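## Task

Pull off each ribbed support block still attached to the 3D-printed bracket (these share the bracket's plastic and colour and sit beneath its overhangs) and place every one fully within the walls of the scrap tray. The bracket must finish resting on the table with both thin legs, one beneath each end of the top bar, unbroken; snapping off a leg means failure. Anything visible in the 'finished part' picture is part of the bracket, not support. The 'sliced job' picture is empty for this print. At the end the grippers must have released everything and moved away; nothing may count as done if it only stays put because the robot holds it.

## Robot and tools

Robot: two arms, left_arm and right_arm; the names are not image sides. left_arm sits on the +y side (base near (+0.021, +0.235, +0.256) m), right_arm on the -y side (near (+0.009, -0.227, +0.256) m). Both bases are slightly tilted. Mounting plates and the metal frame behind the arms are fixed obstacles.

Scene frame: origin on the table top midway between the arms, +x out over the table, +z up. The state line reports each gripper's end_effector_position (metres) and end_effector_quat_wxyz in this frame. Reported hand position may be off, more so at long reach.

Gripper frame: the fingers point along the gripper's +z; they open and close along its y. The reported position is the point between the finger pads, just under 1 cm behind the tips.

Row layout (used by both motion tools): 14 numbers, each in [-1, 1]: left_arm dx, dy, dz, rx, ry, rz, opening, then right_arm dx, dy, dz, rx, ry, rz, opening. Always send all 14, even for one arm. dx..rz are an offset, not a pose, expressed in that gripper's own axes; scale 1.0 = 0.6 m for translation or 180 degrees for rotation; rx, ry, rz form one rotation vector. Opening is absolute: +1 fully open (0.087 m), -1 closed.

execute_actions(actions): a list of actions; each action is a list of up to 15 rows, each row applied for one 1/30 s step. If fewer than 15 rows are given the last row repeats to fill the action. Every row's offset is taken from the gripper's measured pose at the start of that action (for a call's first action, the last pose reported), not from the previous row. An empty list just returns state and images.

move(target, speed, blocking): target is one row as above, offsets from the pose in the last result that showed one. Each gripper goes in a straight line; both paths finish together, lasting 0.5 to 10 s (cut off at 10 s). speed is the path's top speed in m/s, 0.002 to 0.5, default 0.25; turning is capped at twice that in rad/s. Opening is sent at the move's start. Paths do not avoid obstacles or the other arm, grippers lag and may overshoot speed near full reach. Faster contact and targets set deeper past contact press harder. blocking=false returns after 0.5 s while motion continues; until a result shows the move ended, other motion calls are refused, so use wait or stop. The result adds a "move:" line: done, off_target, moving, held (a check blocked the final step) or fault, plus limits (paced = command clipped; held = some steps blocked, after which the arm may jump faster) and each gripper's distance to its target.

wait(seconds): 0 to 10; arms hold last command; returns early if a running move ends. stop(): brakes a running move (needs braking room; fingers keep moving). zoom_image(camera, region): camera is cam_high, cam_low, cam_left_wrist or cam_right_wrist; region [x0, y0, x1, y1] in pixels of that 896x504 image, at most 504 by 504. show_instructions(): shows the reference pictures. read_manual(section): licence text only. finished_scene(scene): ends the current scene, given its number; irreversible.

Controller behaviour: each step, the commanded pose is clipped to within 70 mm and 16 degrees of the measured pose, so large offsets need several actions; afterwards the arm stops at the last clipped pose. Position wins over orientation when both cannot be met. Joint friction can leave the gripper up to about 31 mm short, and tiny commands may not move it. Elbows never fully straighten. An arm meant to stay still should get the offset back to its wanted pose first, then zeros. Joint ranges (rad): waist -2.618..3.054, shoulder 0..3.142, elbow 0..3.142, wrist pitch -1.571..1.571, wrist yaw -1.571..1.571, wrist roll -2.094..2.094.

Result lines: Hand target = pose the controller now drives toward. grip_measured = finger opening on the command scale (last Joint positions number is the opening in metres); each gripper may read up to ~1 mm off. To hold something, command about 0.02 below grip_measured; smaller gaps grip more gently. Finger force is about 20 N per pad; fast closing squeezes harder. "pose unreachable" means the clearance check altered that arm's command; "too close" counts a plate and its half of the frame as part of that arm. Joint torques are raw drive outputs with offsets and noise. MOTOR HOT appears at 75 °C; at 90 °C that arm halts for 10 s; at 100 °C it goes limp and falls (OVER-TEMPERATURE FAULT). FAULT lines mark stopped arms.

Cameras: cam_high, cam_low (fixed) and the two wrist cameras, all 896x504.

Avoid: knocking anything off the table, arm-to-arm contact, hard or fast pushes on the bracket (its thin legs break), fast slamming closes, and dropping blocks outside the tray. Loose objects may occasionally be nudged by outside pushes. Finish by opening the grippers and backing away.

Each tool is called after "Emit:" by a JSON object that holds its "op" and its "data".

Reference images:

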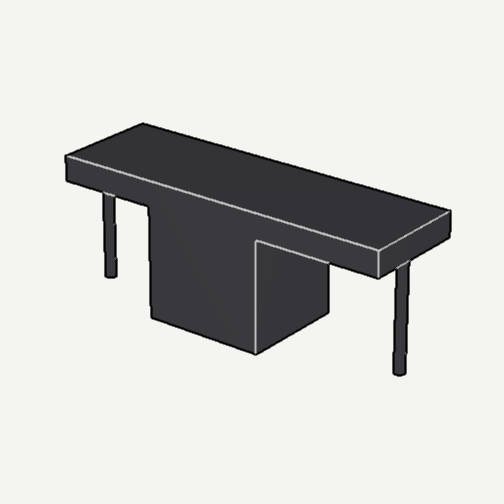

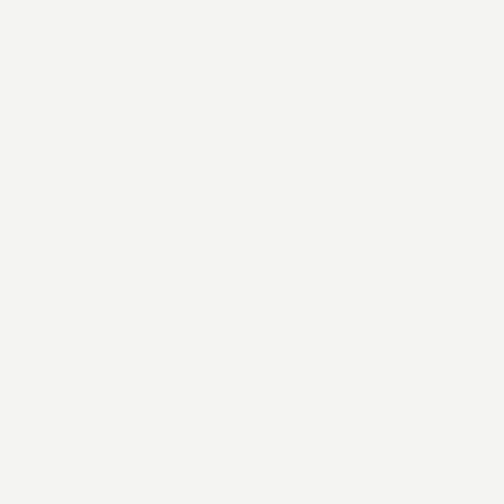

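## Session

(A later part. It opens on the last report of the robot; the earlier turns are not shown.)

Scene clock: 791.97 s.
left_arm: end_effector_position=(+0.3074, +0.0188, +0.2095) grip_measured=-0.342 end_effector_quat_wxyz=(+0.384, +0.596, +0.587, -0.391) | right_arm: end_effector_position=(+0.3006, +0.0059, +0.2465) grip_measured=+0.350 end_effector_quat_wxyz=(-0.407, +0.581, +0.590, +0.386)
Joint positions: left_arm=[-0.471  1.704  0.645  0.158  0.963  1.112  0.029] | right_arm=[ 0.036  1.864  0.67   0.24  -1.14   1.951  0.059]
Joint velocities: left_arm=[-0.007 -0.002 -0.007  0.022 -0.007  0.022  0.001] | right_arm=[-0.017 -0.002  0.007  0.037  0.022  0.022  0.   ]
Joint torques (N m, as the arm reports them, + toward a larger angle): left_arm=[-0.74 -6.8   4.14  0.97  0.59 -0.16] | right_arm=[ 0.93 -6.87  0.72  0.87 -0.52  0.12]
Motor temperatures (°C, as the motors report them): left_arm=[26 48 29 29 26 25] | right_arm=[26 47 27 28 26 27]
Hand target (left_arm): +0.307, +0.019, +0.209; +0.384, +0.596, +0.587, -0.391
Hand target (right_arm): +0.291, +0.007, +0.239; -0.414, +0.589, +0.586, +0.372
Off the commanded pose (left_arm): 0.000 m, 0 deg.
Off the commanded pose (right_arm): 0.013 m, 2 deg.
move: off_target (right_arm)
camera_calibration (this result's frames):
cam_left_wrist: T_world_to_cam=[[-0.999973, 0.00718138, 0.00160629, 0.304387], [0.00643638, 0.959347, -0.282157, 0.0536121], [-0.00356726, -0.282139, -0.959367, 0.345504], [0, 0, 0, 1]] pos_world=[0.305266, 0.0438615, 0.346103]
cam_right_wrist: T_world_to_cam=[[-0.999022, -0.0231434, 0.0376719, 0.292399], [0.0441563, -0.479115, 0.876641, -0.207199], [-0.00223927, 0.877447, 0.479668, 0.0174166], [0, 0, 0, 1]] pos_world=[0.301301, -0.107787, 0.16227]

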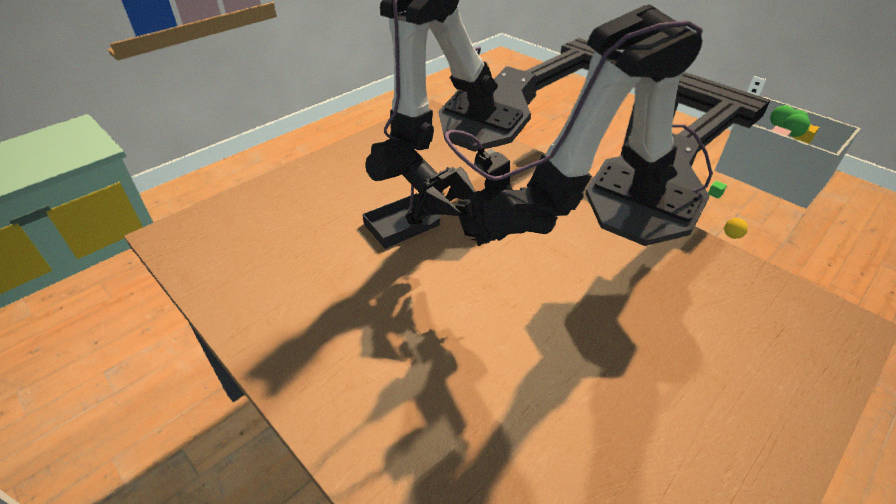

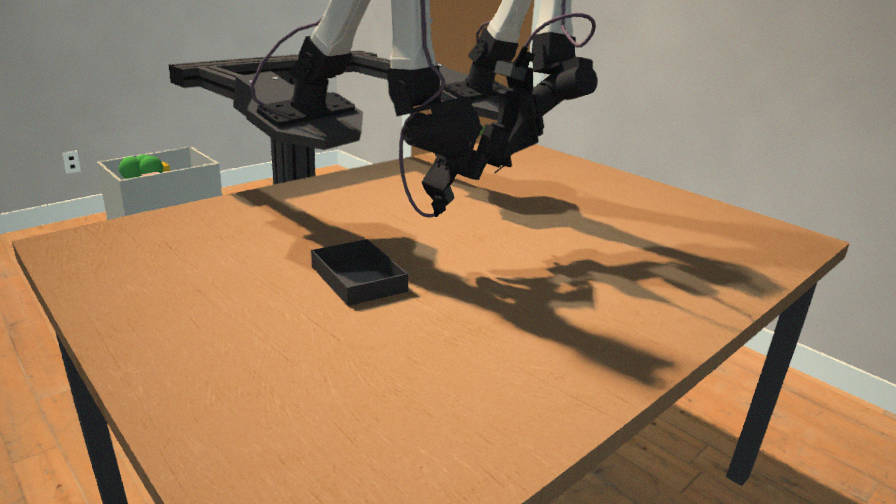

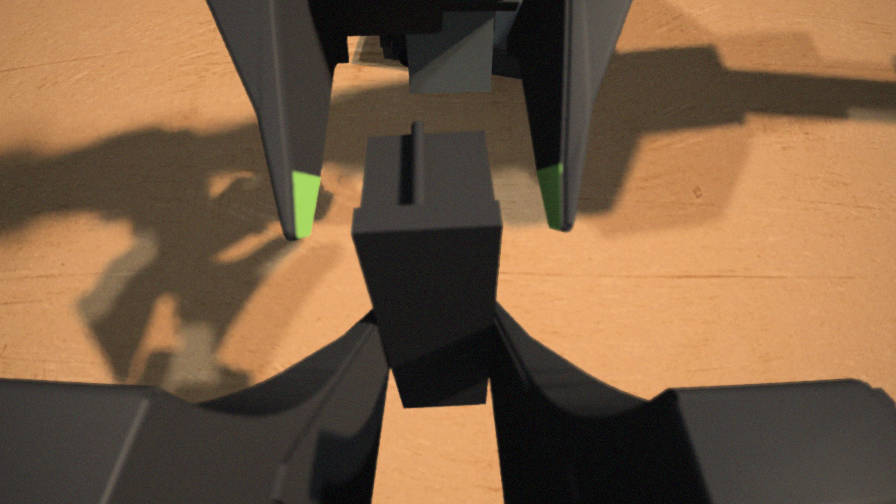

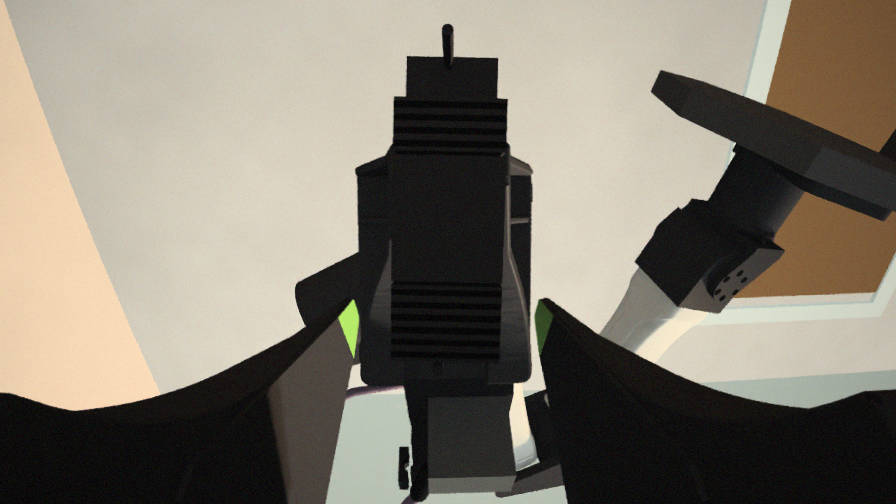

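Emit:
{"op": "move", "data": {"target": [0,0,0,0,0,0,-0.38,-0.0035,0,-0.008,0,0,0,-0.1], "speed": 0.02}}

Scene clock: 810.07 s.
left_arm: end_effector_position=(+0.3074, +0.0188, +0.2095) grip_measured=-0.342 end_effector_quat_wxyz=(+0.384, +0.596, +0.587, -0.391) | right_arm: end_effector_position=(+0.2987, +0.0035, +0.2455) grip_measured=-0.100 end_effector_quat_wxyz=(-0.408, +0.581, +0.591, +0.384)
Joint positions: left_arm=[-0.471  1.704  0.645  0.158  0.963  1.112  0.029] | right_arm=[ 0.029  1.864  0.67   0.218 -1.143  1.928  0.039]
Joint velocities: left_arm=[-0.012  0.002 -0.022 -0.022 -0.022 -0.037 -0.   ] | right_arm=[ 0.007  0.017  0.007 -0.066  0.022 -0.051 -0.   ]
Joint torques (N m, as the arm reports them, + toward a larger angle): left_arm=[-0.71 -6.82  4.05  0.99  0.6  -0.17] | right_arm=[-1.15 -8.21  3.39  0.61 -0.73 -0.06]
Motor temperatures (°C, as the motors report them): left_arm=[26 47 29 29 26 25] | right_arm=[26 45 27 28 26 27]
Hand target (left_arm): +0.307, +0.019, +0.209; +0.384, +0.596, +0.587, -0.391
Hand target (right_arm): +0.301, +0.001, +0.246; -0.407, +0.581, +0.590, +0.386
Off the commanded pose (left_arm): 0.000 m, 0 deg.
Off the commanded pose (right_arm): 0.004 m, 0 deg.
move: done
camera_calibration (this result's frames):
cam_left_wrist: T_world_to_cam=[[-0.999973, 0.00718138, 0.00160629, 0.304387], [0.00643638, 0.959347, -0.282157, 0.0536121], [-0.00356726, -0.282139, -0.959367, 0.345504], [0, 0, 0, 1]] pos_world=[0.305266, 0.0438615, 0.346103]
cam_right_wrist: T_world_to_cam=[[-0.998895, -0.0262901, 0.0389642, 0.290212], [0.0467883, -0.476811, 0.87776, -0.208433], [-0.0044979, 0.878613, 0.477514, 0.0211924], [0, 0, 0, 1]] pos_world=[0.299738, -0.110373, 0.161527]

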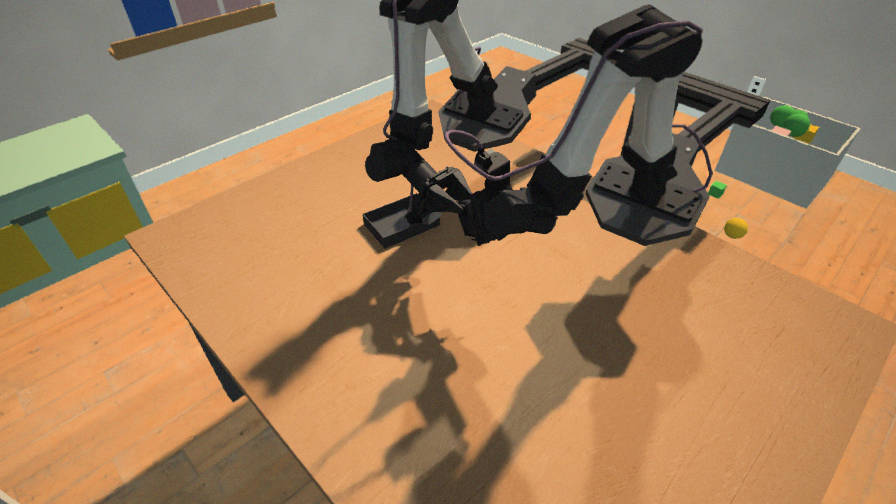

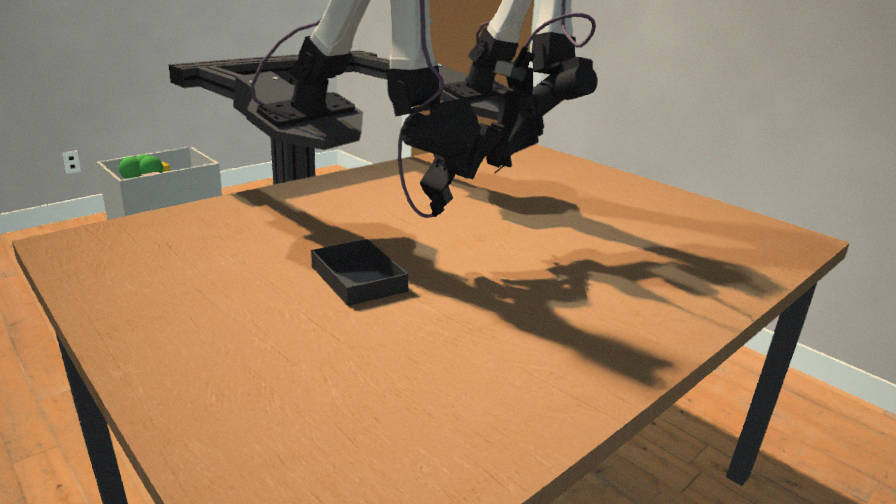

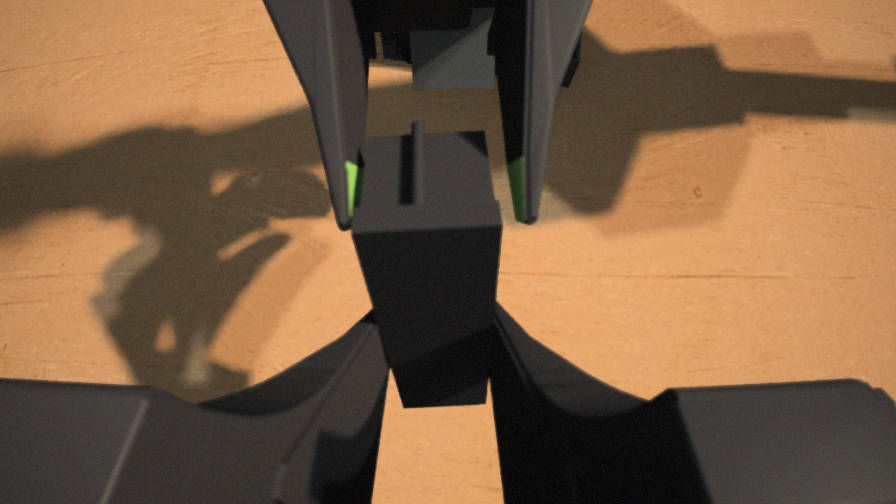

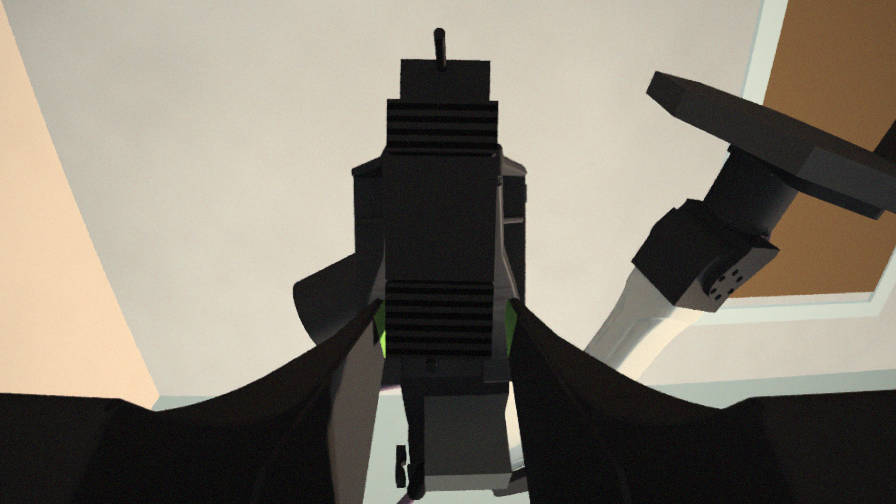

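Emit:
{"op": "execute_actions", "data": {"actions": []}}

Scene clock: 820.07 s.
left_arm: end_effector_position=(+0.3074, +0.0188, +0.2095) grip_measured=-0.342 end_effector_quat_wxyz=(+0.384, +0.596, +0.587, -0.391) | right_arm: end_effector_position=(+0.2982, +0.0035, +0.2454) grip_measured=-0.100 end_effector_quat_wxyz=(-0.408, +0.581, +0.591, +0.384)
Joint positions: left_arm=[-0.471  1.704  0.645  0.158  0.963  1.112  0.029] | right_arm=[ 0.029  1.864  0.67   0.214 -1.143  1.925  0.039]
Joint velocities: left_arm=[ 0.002 -0.002 -0.007 -0.007 -0.037  0.037  0.   ] | right_arm=[-0.012  0.017  0.007  0.022 -0.007 -0.066  0.   ]
Joint torques (N m, as the arm reports them, + toward a larger angle): left_arm=[-0.8  -6.76  4.15  0.97  0.59 -0.17] | right_arm=[-1.21 -8.19  3.35  0.61 -0.72 -0.04]
Motor temperatures (°C, as the motors report them): left_arm=[26 46 29 30 26 25] | right_arm=[26 45 27 28 26 27]
Hand target (left_arm): +0.307, +0.019, +0.209; +0.384, +0.596, +0.587, -0.391
Hand target (right_arm): +0.301, +0.001, +0.246; -0.407, +0.581, +0.590, +0.386
Off the commanded pose (left_arm): 0.000 m, 0 deg.
Off the commanded pose (right_arm): 0.004 m, 0 deg.
camera_calibration (this result's frames):
cam_left_wrist: T_world_to_cam=[[-0.999973, 0.00718138, 0.00160629, 0.304387], [0.00643638, 0.959347, -0.282157, 0.0536121], [-0.00356726, -0.282139, -0.959367, 0.345504], [0, 0, 0, 1]] pos_world=[0.305266, 0.0438615, 0.346103]
cam_right_wrist: T_world_to_cam=[[-0.998819, -0.027609, 0.0399817, 0.289445], [0.0483131, -0.476936, 0.877609, -0.208819], [-0.00516122, 0.878504, 0.477707, 0.0213941], [0, 0, 0, 1]] pos_world=[0.299302, -0.110397, 0.161468]

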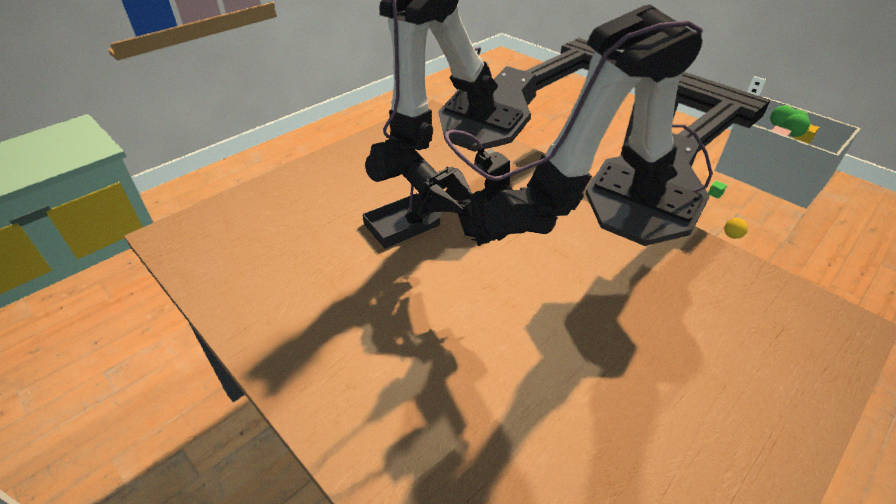

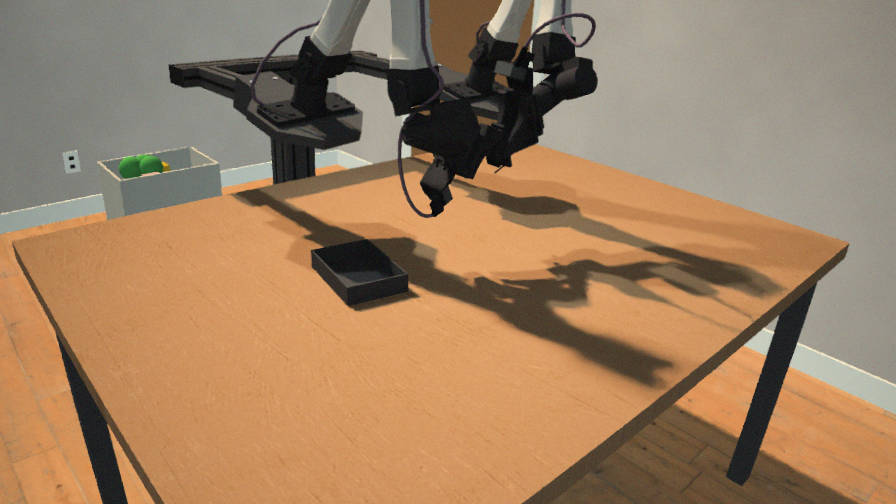

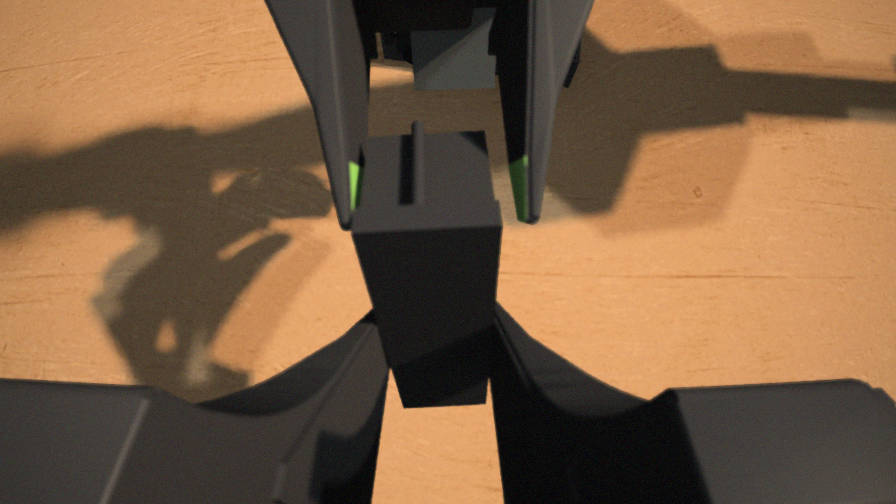

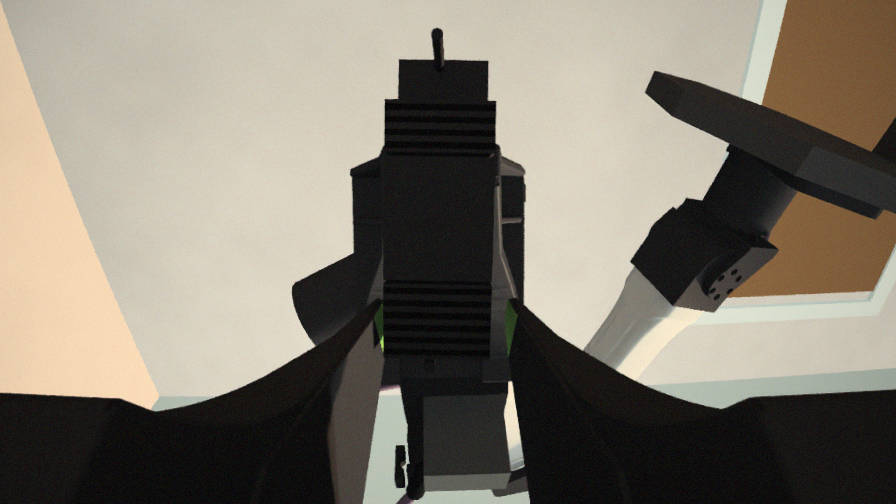

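Emit:
{"op": "zoom_image", "data": {"camera": "cam_left_wrist", "region": [300, 80, 580, 280]}}

Emit:
{"op": "zoom_image", "data": {"camera": "cam_right_wrist", "region": [330, 230, 570, 400]}}

Region (300, 80, 580, 280) of cam_left_wrist's 896x504 image, scaled by 1.800, with more detail than that image has; it fills the top 360 rows of this view, and the rest is white.

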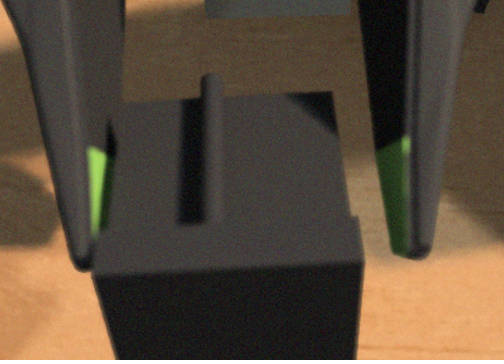

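Region (330, 230, 570, 400) of cam_right_wrist's 896x504 image, scaled by 2.100, with more detail than that image has; it fills the top 357 rows of this view, and the rest is white.

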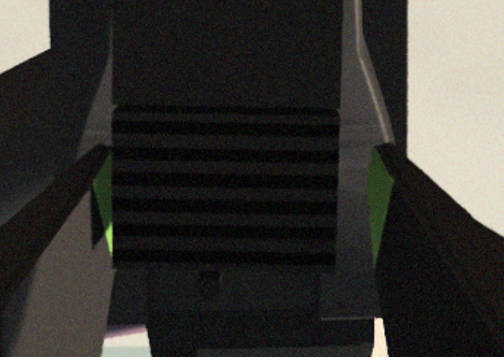

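Emit:
{"op": "execute_actions", "data": {"actions": [[[0,0,0,0,0,0,-0.38, 0,0.005,0,0,0,0,-0.12],[0,0,0,0,0,0,-0.38, 0,0.005,0,0,0,0,-0.13],[0,0,0,0,0,0,-0.38, 0,0.005,0,0,0,0,-0.14],[0,0,0,0,0,0,-0.38, 0,0.005,0,0,0,0,-0.15],[0,0,0,0,0,0,-0.38, 0,0.005,0,0,0,0,-0.16],[0,0,0,0,0,0,-0.38, 0,0.005,0,0,0,0,-0.17],[0,0,0,0,0,0,-0.38, 0,0.005,0,0,0,0,-0.18],[0,0,0,0,0,0,-0.38, 0,0.005,0,0,0,0,-0.19],[0,0,0,0,0,0,-0.38, 0,0.005,0,0,0,0,-0.20],[0,0,0,0,0,0,-0.38, 0,0.005,0,0,0,0,-0.21],[0,0,0,0,0,0,-0.38, 0,0.005,0,0,0,0,-0.22],[0,0,0,0,0,0,-0.38, 0,0.005,0,0,0,0,-0.23],[0,0,0,0,0,0,-0.38, 0,0.005,0,0,0,0,-0.24],[0,0,0,0,0,0,-0.38, 0,0.005,0,0,0,0,-0.25],[0,0,0,0,0,0,-0.38, 0,0.005,0,0,0,0,-0.26]],[[0,0,0,0,0,0,-0.38, 0,0.003,0,0,0,0,-0.27],[0,0,0,0,0,0,-0.38, 0,0.003,0,0,0,0,-0.275],[0,0,0,0,0,0,-0.38, 0,0.003,0,0,0,0,-0.28],[0,0,0,0,0,0,-0.38, 0,0.003,0,0,0,0,-0.285],[0,0,0,0,0,0,-0.38, 0,0.003,0,0,0,0,-0.29],[0,0,0,0,0,0,-0.38, 0,0.003,0,0,0,0,-0.30],[0,0,0,0,0,0,-0.38, 0,0.003,0,0,0,0,-0.305],[0,0,0,0,0,0,-0.38, 0,0.003,0,0,0,0,-0.31],[0,0,0,0,0,0,-0.38, 0,0.003,0,0,0,0,-0.32],[0,0,0,0,0,0,-0.38, 0,0.003,0,0,0,0,-0.33],[0,0,0,0,0,0,-0.38, 0,0.003,0,0,0,0,-0.34],[0,0,0,0,0,0,-0.38, 0,0.003,0,0,0,0,-0.35],[0,0,0,0,0,0,-0.38, 0,0.003,0,0,0,0,-0.36],[0,0,0,0,0,0,-0.38, 0,0.003,0,0,0,0,-0.36],[0,0,0,0,0,0,-0.38, 0,0.003,0,0,0,0,-0.36]]]}}

Scene clock: 875.40 s.
left_arm: end_effector_position=(+0.3056, +0.0187, +0.2095) grip_measured=-0.342 end_effector_quat_wxyz=(+0.382, +0.595, +0.587, -0.394) | right_arm: end_effector_position=(+0.2984, +0.0035, +0.2452) grip_measured=-0.322 end_effector_quat_wxyz=(-0.408, +0.581, +0.591, +0.383)
Joint positions: left_arm=[-0.471  1.704  0.645  0.15   0.967  1.112  0.029] | right_arm=[ 0.029  1.864  0.67   0.214 -1.142  1.927  0.03 ]
Joint velocities: left_arm=[-0.002 -0.017  0.002 -0.022 -0.022 -0.095  0.   ] | right_arm=[-0.007  0.002 -0.007  0.066  0.066 -0.022 -0.   ]
Joint torques (N m, as the arm reports them, + toward a larger angle): left_arm=[-0.71 -6.88  4.12  1.03  0.55 -0.14] | right_arm=[-0.26 -7.94  3.47  0.7  -0.65 -0.01]
Motor temperatures (°C, as the motors report them): left_arm=[25 45 30 30 26 25] | right_arm=[25 45 28 28 26 27]
Hand target (left_arm): +0.307, +0.019, +0.210; +0.383, +0.596, +0.587, -0.392
Hand target (right_arm): +0.300, +0.004, +0.245; -0.408, +0.581, +0.591, +0.384
Off the commanded pose (left_arm): 0.001 m, 0 deg.
Off the commanded pose (right_arm): 0.002 m, 0 deg.
camera_calibration (this result's frames):
cam_left_wrist: T_world_to_cam=[[-0.9999, 0.010016, 0.0100318, 0.300695], [0.00675825, 0.958874, -0.28375, 0.0539223], [-0.0124613, -0.283654, -0.958846, 0.348137], [0, 0, 0, 1]] pos_world=[0.304639, 0.0440341, 0.346094]
cam_right_wrist: T_world_to_cam=[[-0.998794, -0.0266488, 0.0412438, 0.289261], [0.0489592, -0.475987, 0.878088, -0.20898], [-0.00376846, 0.879048, 0.476718, 0.0213343], [0, 0, 0, 1]] pos_world=[0.299224, -0.110517, 0.161402]

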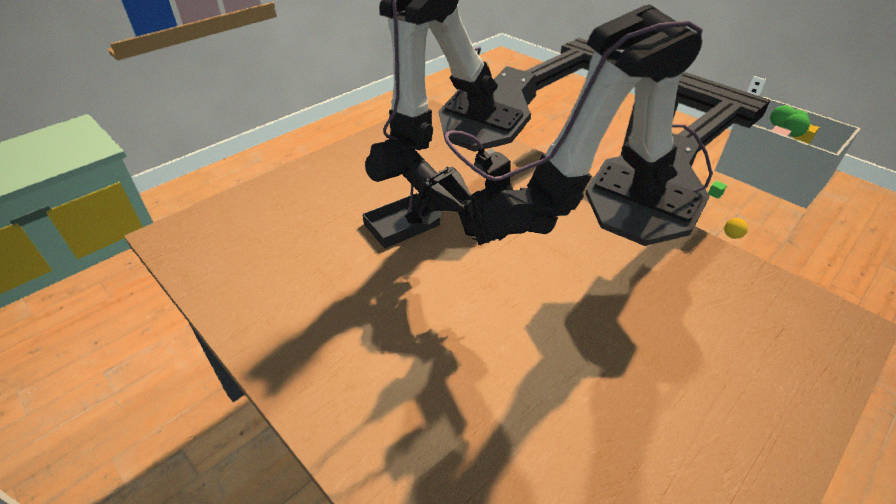

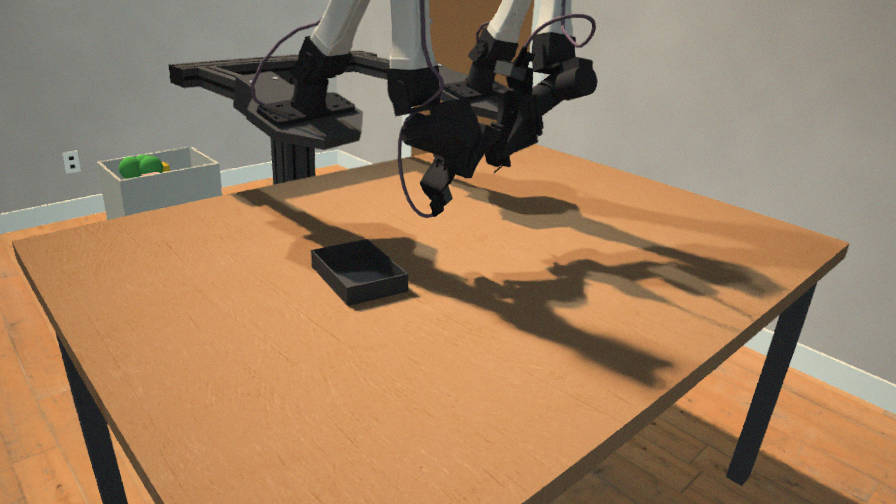

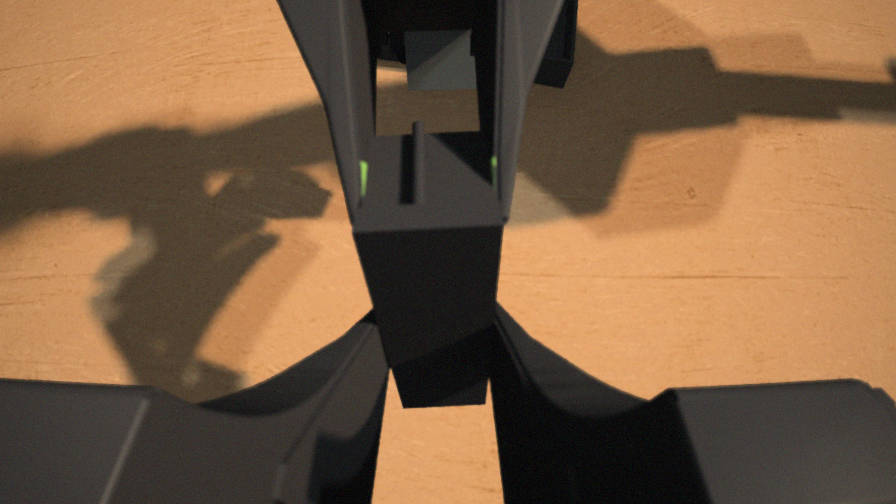

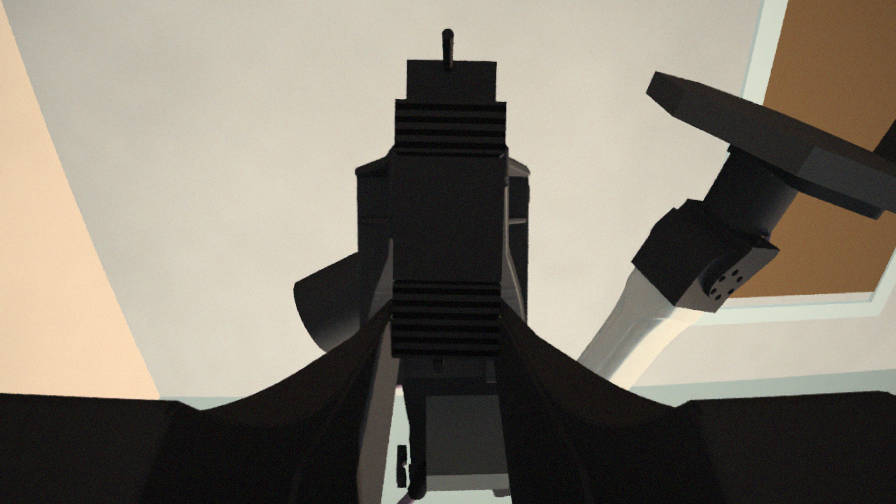

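Emit:
{"op": "move", "data": {"target": [0,0,-0.025,0,0,0,-0.38, -0.0178,0,-0.0175,0,0,0,-0.36], "speed": 0.01}}

Scene clock: 879.83 s.
left_arm: end_effector_position=(+0.3023, +0.0280, +0.2129) grip_measured=-0.342 end_effector_quat_wxyz=(+0.381, +0.596, +0.583, -0.399) | right_arm: end_effector_position=(+0.2924, -0.0076, +0.2419) grip_measured=-0.322 end_effector_quat_wxyz=(-0.412, +0.580, +0.590, +0.381)
Joint positions: left_arm=[-0.439  1.681  0.645  0.076  0.997  1.172  0.029] | right_arm=[-0.008  1.874  0.67   0.137 -1.168  1.838  0.03 ]
Joint velocities: left_arm=[ 0.002  0.002 -0.007 -0.007 -0.037 -0.037 -0.001] | right_arm=[-0.007 -0.022 -0.007 -0.051 -0.007  0.007 -0.001]
Joint torques (N m, as the arm reports them, + toward a larger angle): left_arm=[ 0.64 -7.7   4.73  0.64  0.57 -0.13] | right_arm=[-1.33 -6.92  4.61  0.5  -0.65 -0.04]
Motor temperatures (°C, as the motors report them): left_arm=[25 45 30 30 26 25] | right_arm=[25 45 28 28 26 27]
Hand target (left_arm): +0.306, +0.033, +0.215; +0.382, +0.595, +0.587, -0.394
Hand target (right_arm): +0.299, -0.010, +0.239; -0.408, +0.581, +0.591, +0.383
Off the commanded pose (left_arm): 0.006 m, 1 deg.
Off the commanded pose (right_arm): 0.007 m, 1 deg.
move: done
camera_calibration (this result's frames):
cam_left_wrist: T_world_to_cam=[[-0.999717, 0.020686, 0.0117142, 0.296541], [0.0163859, 0.95662, -0.290877, 0.044685], [-0.0172231, -0.290603, -0.956689, 0.355103], [0, 0, 0, 1]] pos_world=[0.301841, 0.0543129, 0.349247]
cam_right_wrist: T_world_to_cam=[[-0.998348, -0.0330718, 0.0469857, 0.281594], [0.0570955, -0.479327, 0.875777, -0.212848], [-0.00644207, 0.877013, 0.480423, 0.0324486], [0, 0, 0, 1]] pos_world=[0.293491, -0.121169, 0.157588]

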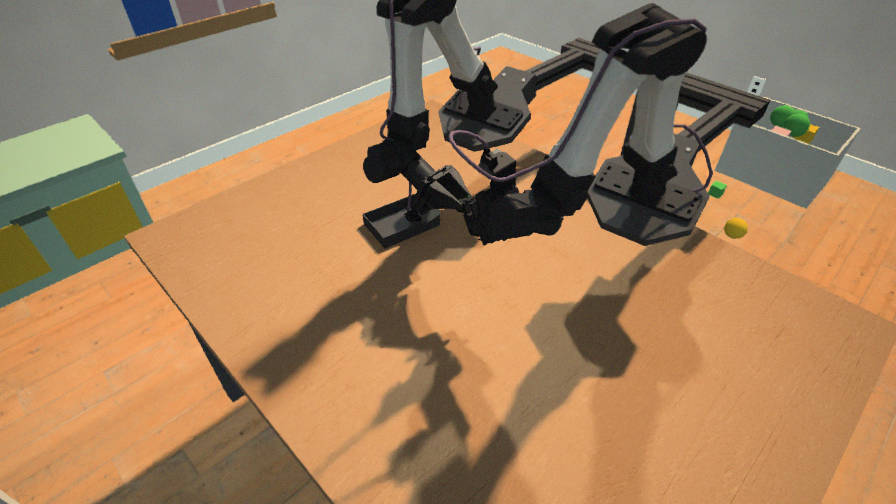

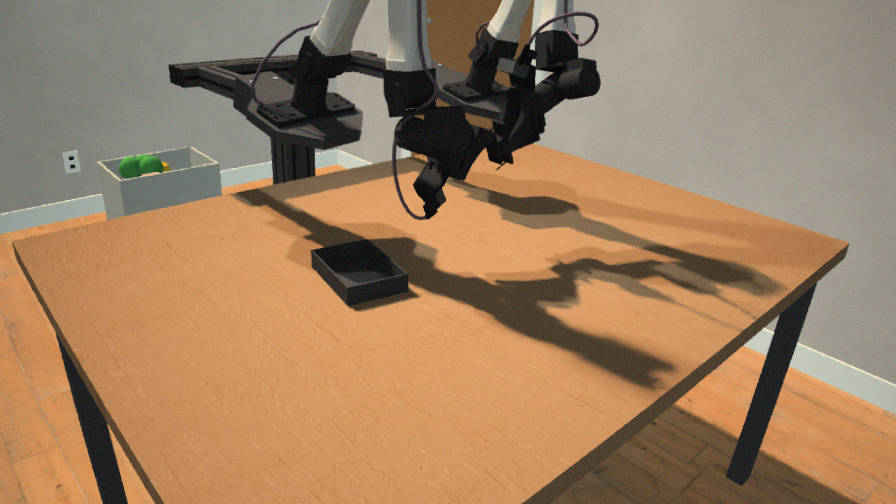

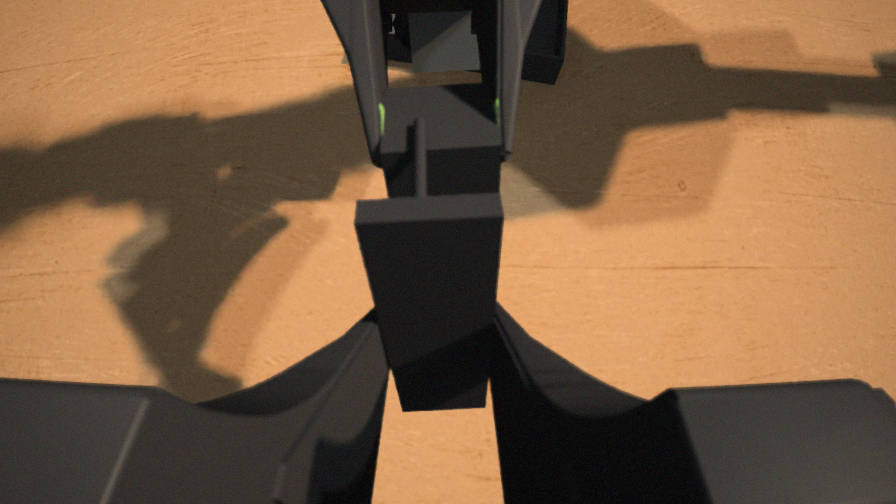

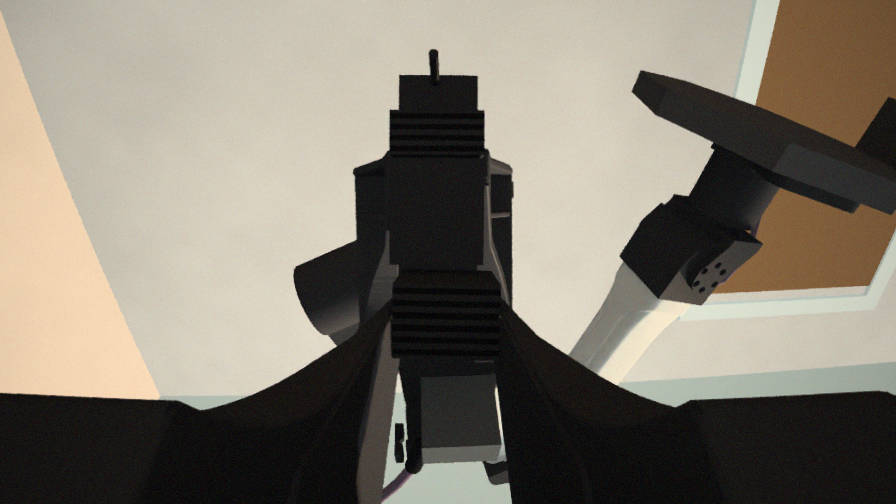

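Emit:
{"op": "zoom_image", "data": {"camera": "cam_right_wrist", "region": [340, 230, 560, 400]}}

Emit:
{"op": "zoom_image", "data": {"camera": "cam_left_wrist", "region": [320, 60, 560, 240]}}

Region (340, 230, 560, 400) of cam_right_wrist's 896x504 image, scaled by 2.291, with more detail than that image has; it fills the top 389 rows of this view, and the rest is white.

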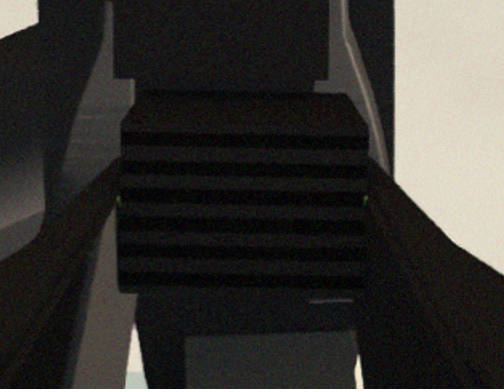

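Region (320, 60, 560, 240) of cam_left_wrist's 896x504 image, scaled by 2.100, with more detail than that image has; it fills the top 378 rows of this view, and the rest is white.

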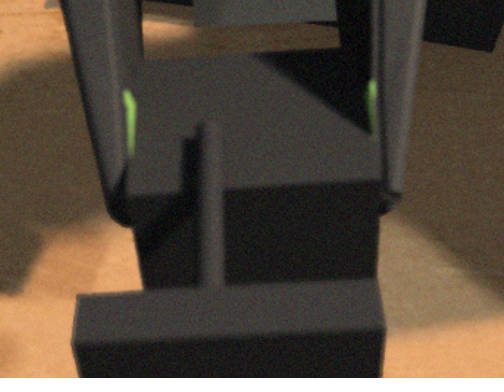

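Emit:
{"op": "move", "data": {"target": [0,0,0,0,0,0,-0.38, -0.0354,0.0053,-0.0262,0,0,0,-0.36], "speed": 0.02}}

Scene clock: 895.73 s.
left_arm: end_effector_position=(+0.3018, +0.0280, +0.2129) grip_measured=-0.342 end_effector_quat_wxyz=(+0.381, +0.597, +0.582, -0.400) | right_arm: end_effector_position=(+0.2905, -0.0272, +0.2293) grip_measured=-0.322 end_effector_quat_wxyz=(-0.413, +0.581, +0.591, +0.378)
Joint positions: left_arm=[-0.439  1.681  0.645  0.073  0.998  1.174  0.029] | right_arm=[-0.077  1.932  0.713 -0.017 -1.192  1.661  0.03 ]
Joint velocities: left_arm=[-0.007 -0.032 -0.027  0.022 -0.022 -0.051 -0.001] | right_arm=[-0.007  0.002  0.007 -0.081  0.037 -0.037  0.   ]
Joint torques (N m, as the arm reports them, + toward a larger angle): left_arm=[-0.65 -6.65  4.08  0.9   0.59 -0.18] | right_arm=[-1.32 -6.76  4.33  0.23 -0.77 -0.02]
Motor temperatures (°C, as the motors report them): left_arm=[25 45 30 29 26 25] | right_arm=[25 44 28 28 26 27]
Hand target (left_arm): +0.302, +0.028, +0.213; +0.381, +0.596, +0.583, -0.399
Hand target (right_arm): +0.296, -0.030, +0.228; -0.412, +0.580, +0.590, +0.382
Off the commanded pose (left_arm): 0.000 m, 0 deg.
Off the commanded pose (right_arm): 0.006 m, 0 deg.
move: done
camera_calibration (this result's frames):
cam_left_wrist: T_world_to_cam=[[-0.999674, 0.0223404, 0.012372, 0.295849], [0.0177686, 0.956449, -0.291358, 0.0443924], [-0.0183423, -0.291043, -0.956534, 0.355415], [0, 0, 0, 1]] pos_world=[0.301483, 0.0543726, 0.34924]
cam_right_wrist: T_world_to_cam=[[-0.998003, -0.0360696, 0.0518574, 0.278278], [0.0627743, -0.474785, 0.87786, -0.213128], [-0.00704297, 0.879362, 0.476101, 0.056972], [0, 0, 0, 1]] pos_world=[0.291502, -0.141251, 0.145541]

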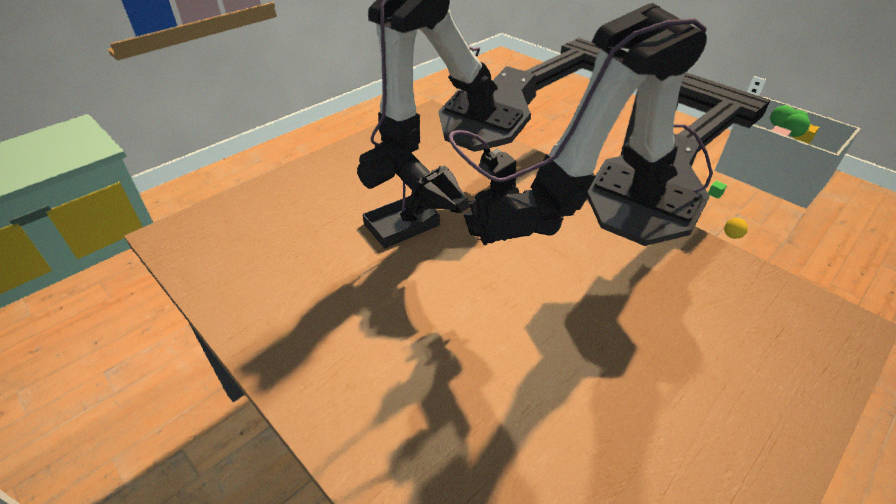

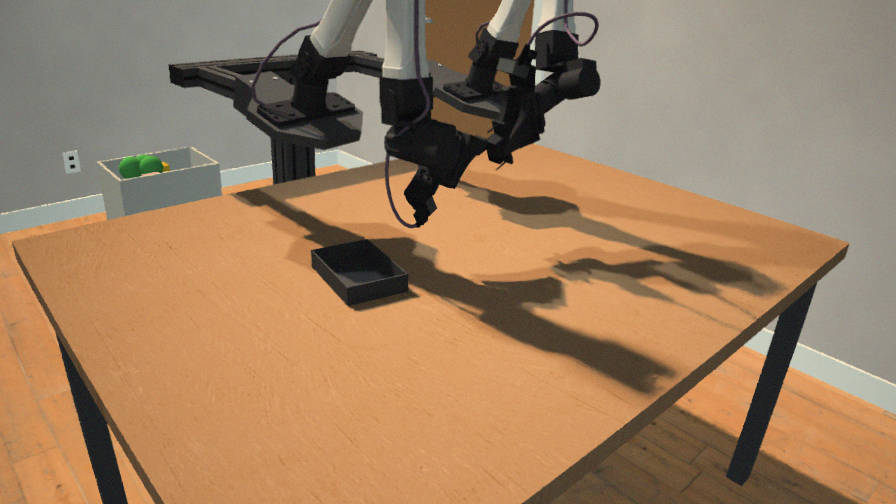

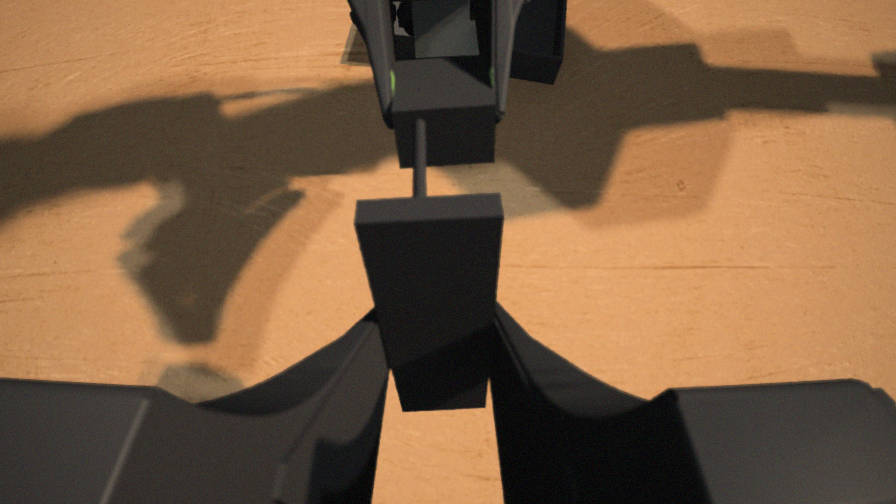

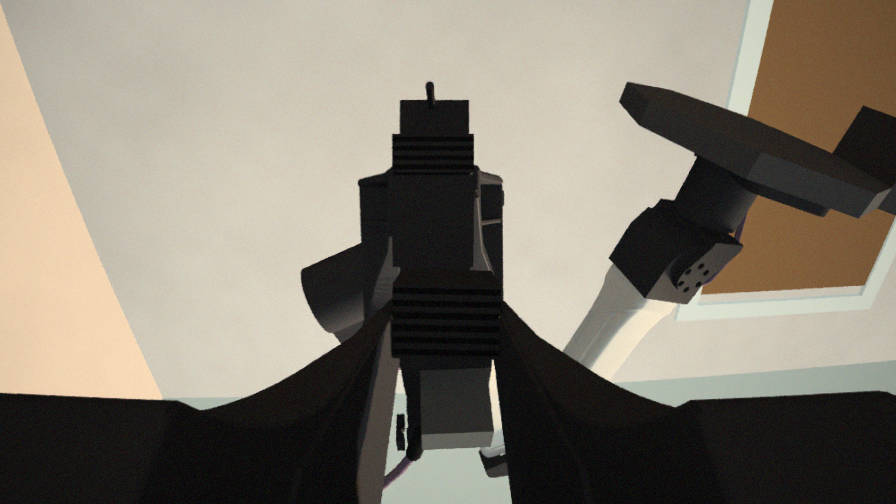

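Emit:
{"op": "move", "data": {"target": [0,0,0,0,0,-0.5,-0.38, -0.3792,0.015,-0.2982,0.0868,-0.528,-0.4875,-0.36], "speed": 0.3}}

Scene clock: 985.73 s.
left_arm: end_effector_position=(+0.2994, +0.0260, +0.2149) grip_measured=-0.342 end_effector_quat_wxyz=(-0.001, +0.024, +0.835, -0.550) | right_arm: end_effector_position=(+0.3237, -0.2746, +0.0885) grip_measured=-0.322 end_effector_quat_wxyz=(+0.410, +0.094, +0.907, -0.027)
Joint positions: left_arm=[-0.356  1.894  0.826 -0.004  1.035 -0.231  0.029] | right_arm=[-0.303  2.244  0.275  1.521 -0.025  0.104  0.03 ]
Joint velocities: left_arm=[-0.002 -0.012 -0.017 -0.066 -0.022 -0.051 -0.001] | right_arm=[ 0.002  0.002 -0.002  0.066  0.007  0.022 -0.001]
Joint torques (N m, as the arm reports them, + toward a larger angle): left_arm=[ 0.46 -6.46  5.35  0.63  0.7  -0.18] | right_arm=[-2.09 -5.84 -3.51  1.81 -0.05 -0.04]
Motor temperatures (°C, as the motors report them): left_arm=[25 43 30 29 26 25] | right_arm=[25 42 29 28 26 27]
Hand target (left_arm): +0.302, +0.028, +0.212; -0.013, +0.010, +0.834, -0.551
Hand target (right_arm): +0.309, -0.277, +0.084; +0.393, +0.095, +0.914, -0.032
Off the commanded pose (left_arm): 0.004 m, 2 deg.
Off the commanded pose (right_arm): 0.019 m, 3 deg.
move: off_target (right_arm)
camera_calibration (this result's frames):
cam_left_wrist: T_world_to_cam=[[-0.0342232, -0.401714, 0.915125, -0.178529], [-0.619547, 0.727022, 0.295973, 0.117491], [-0.784213, -0.556834, -0.273762, 0.446218], [0, 0, 0, 1]] pos_world=[0.416611, 0.0913335, 0.25076]
cam_right_wrist: T_world_to_cam=[[-0.207424, -0.977446, -0.0396753, -0.196506], [-0.977929, 0.206144, 0.034063, 0.389519], [-0.0251159, 0.0458651, -0.998632, 0.249208], [0, 0, 0, 1]] pos_world=[0.346421, -0.283801, 0.227803]

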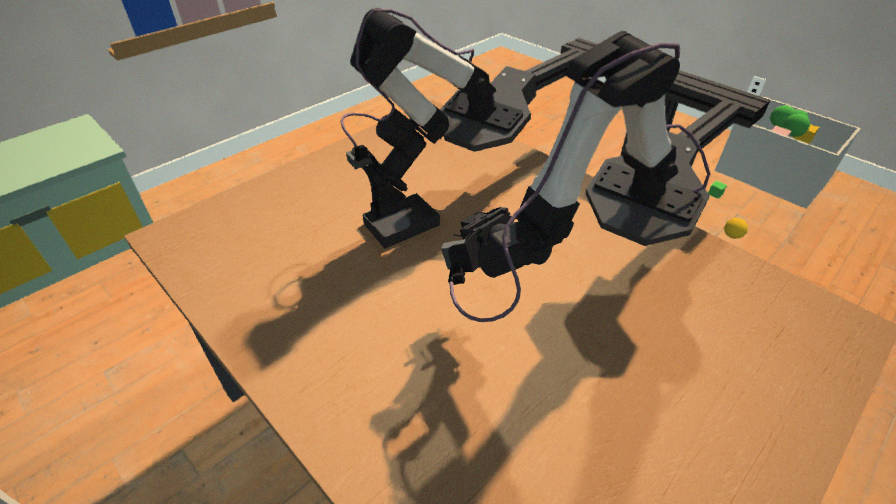

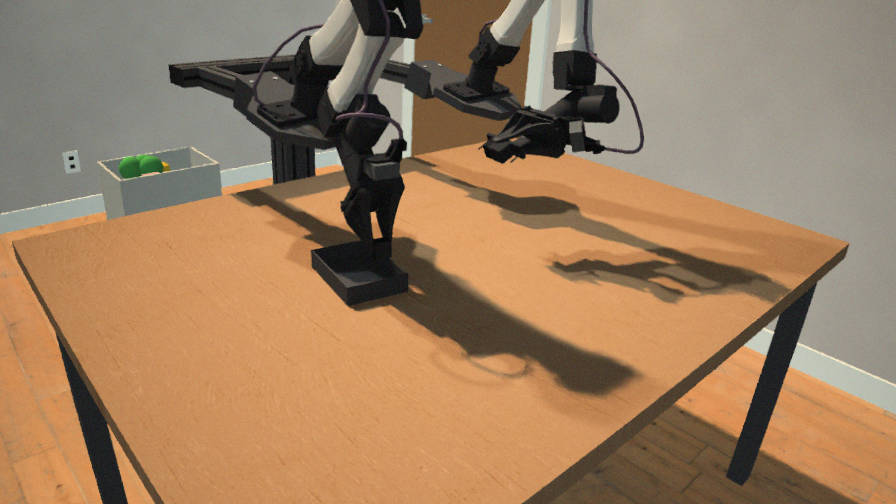

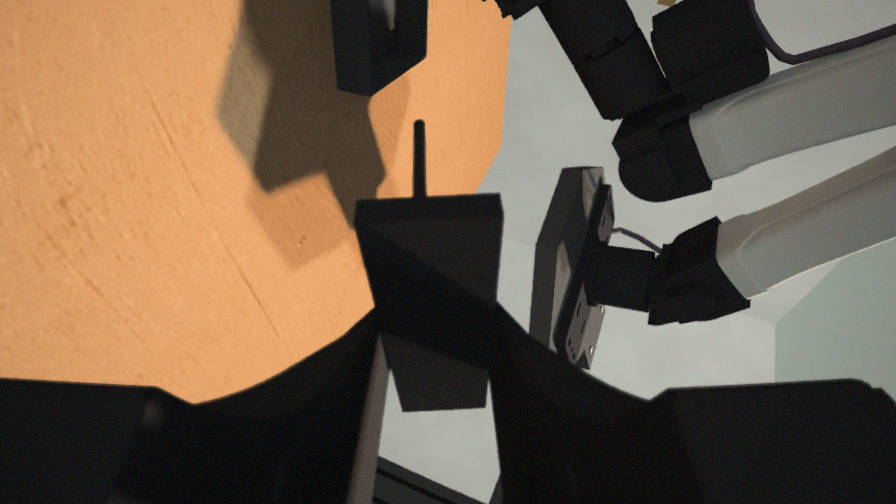

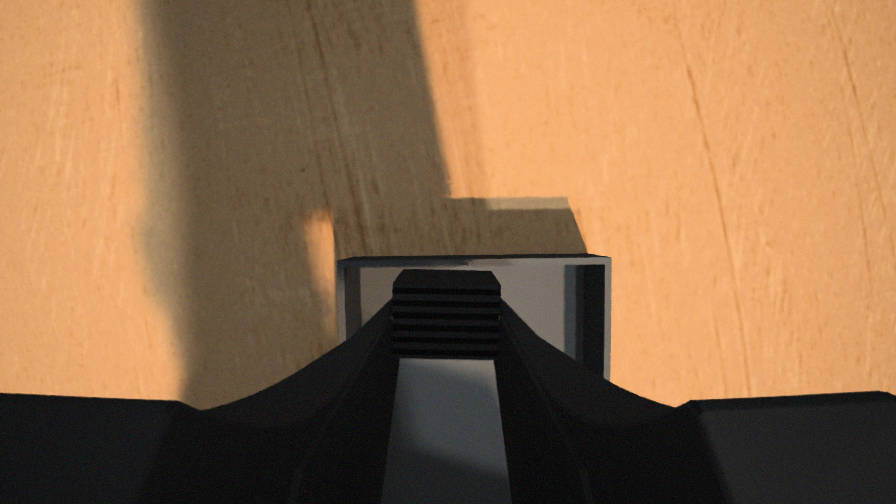

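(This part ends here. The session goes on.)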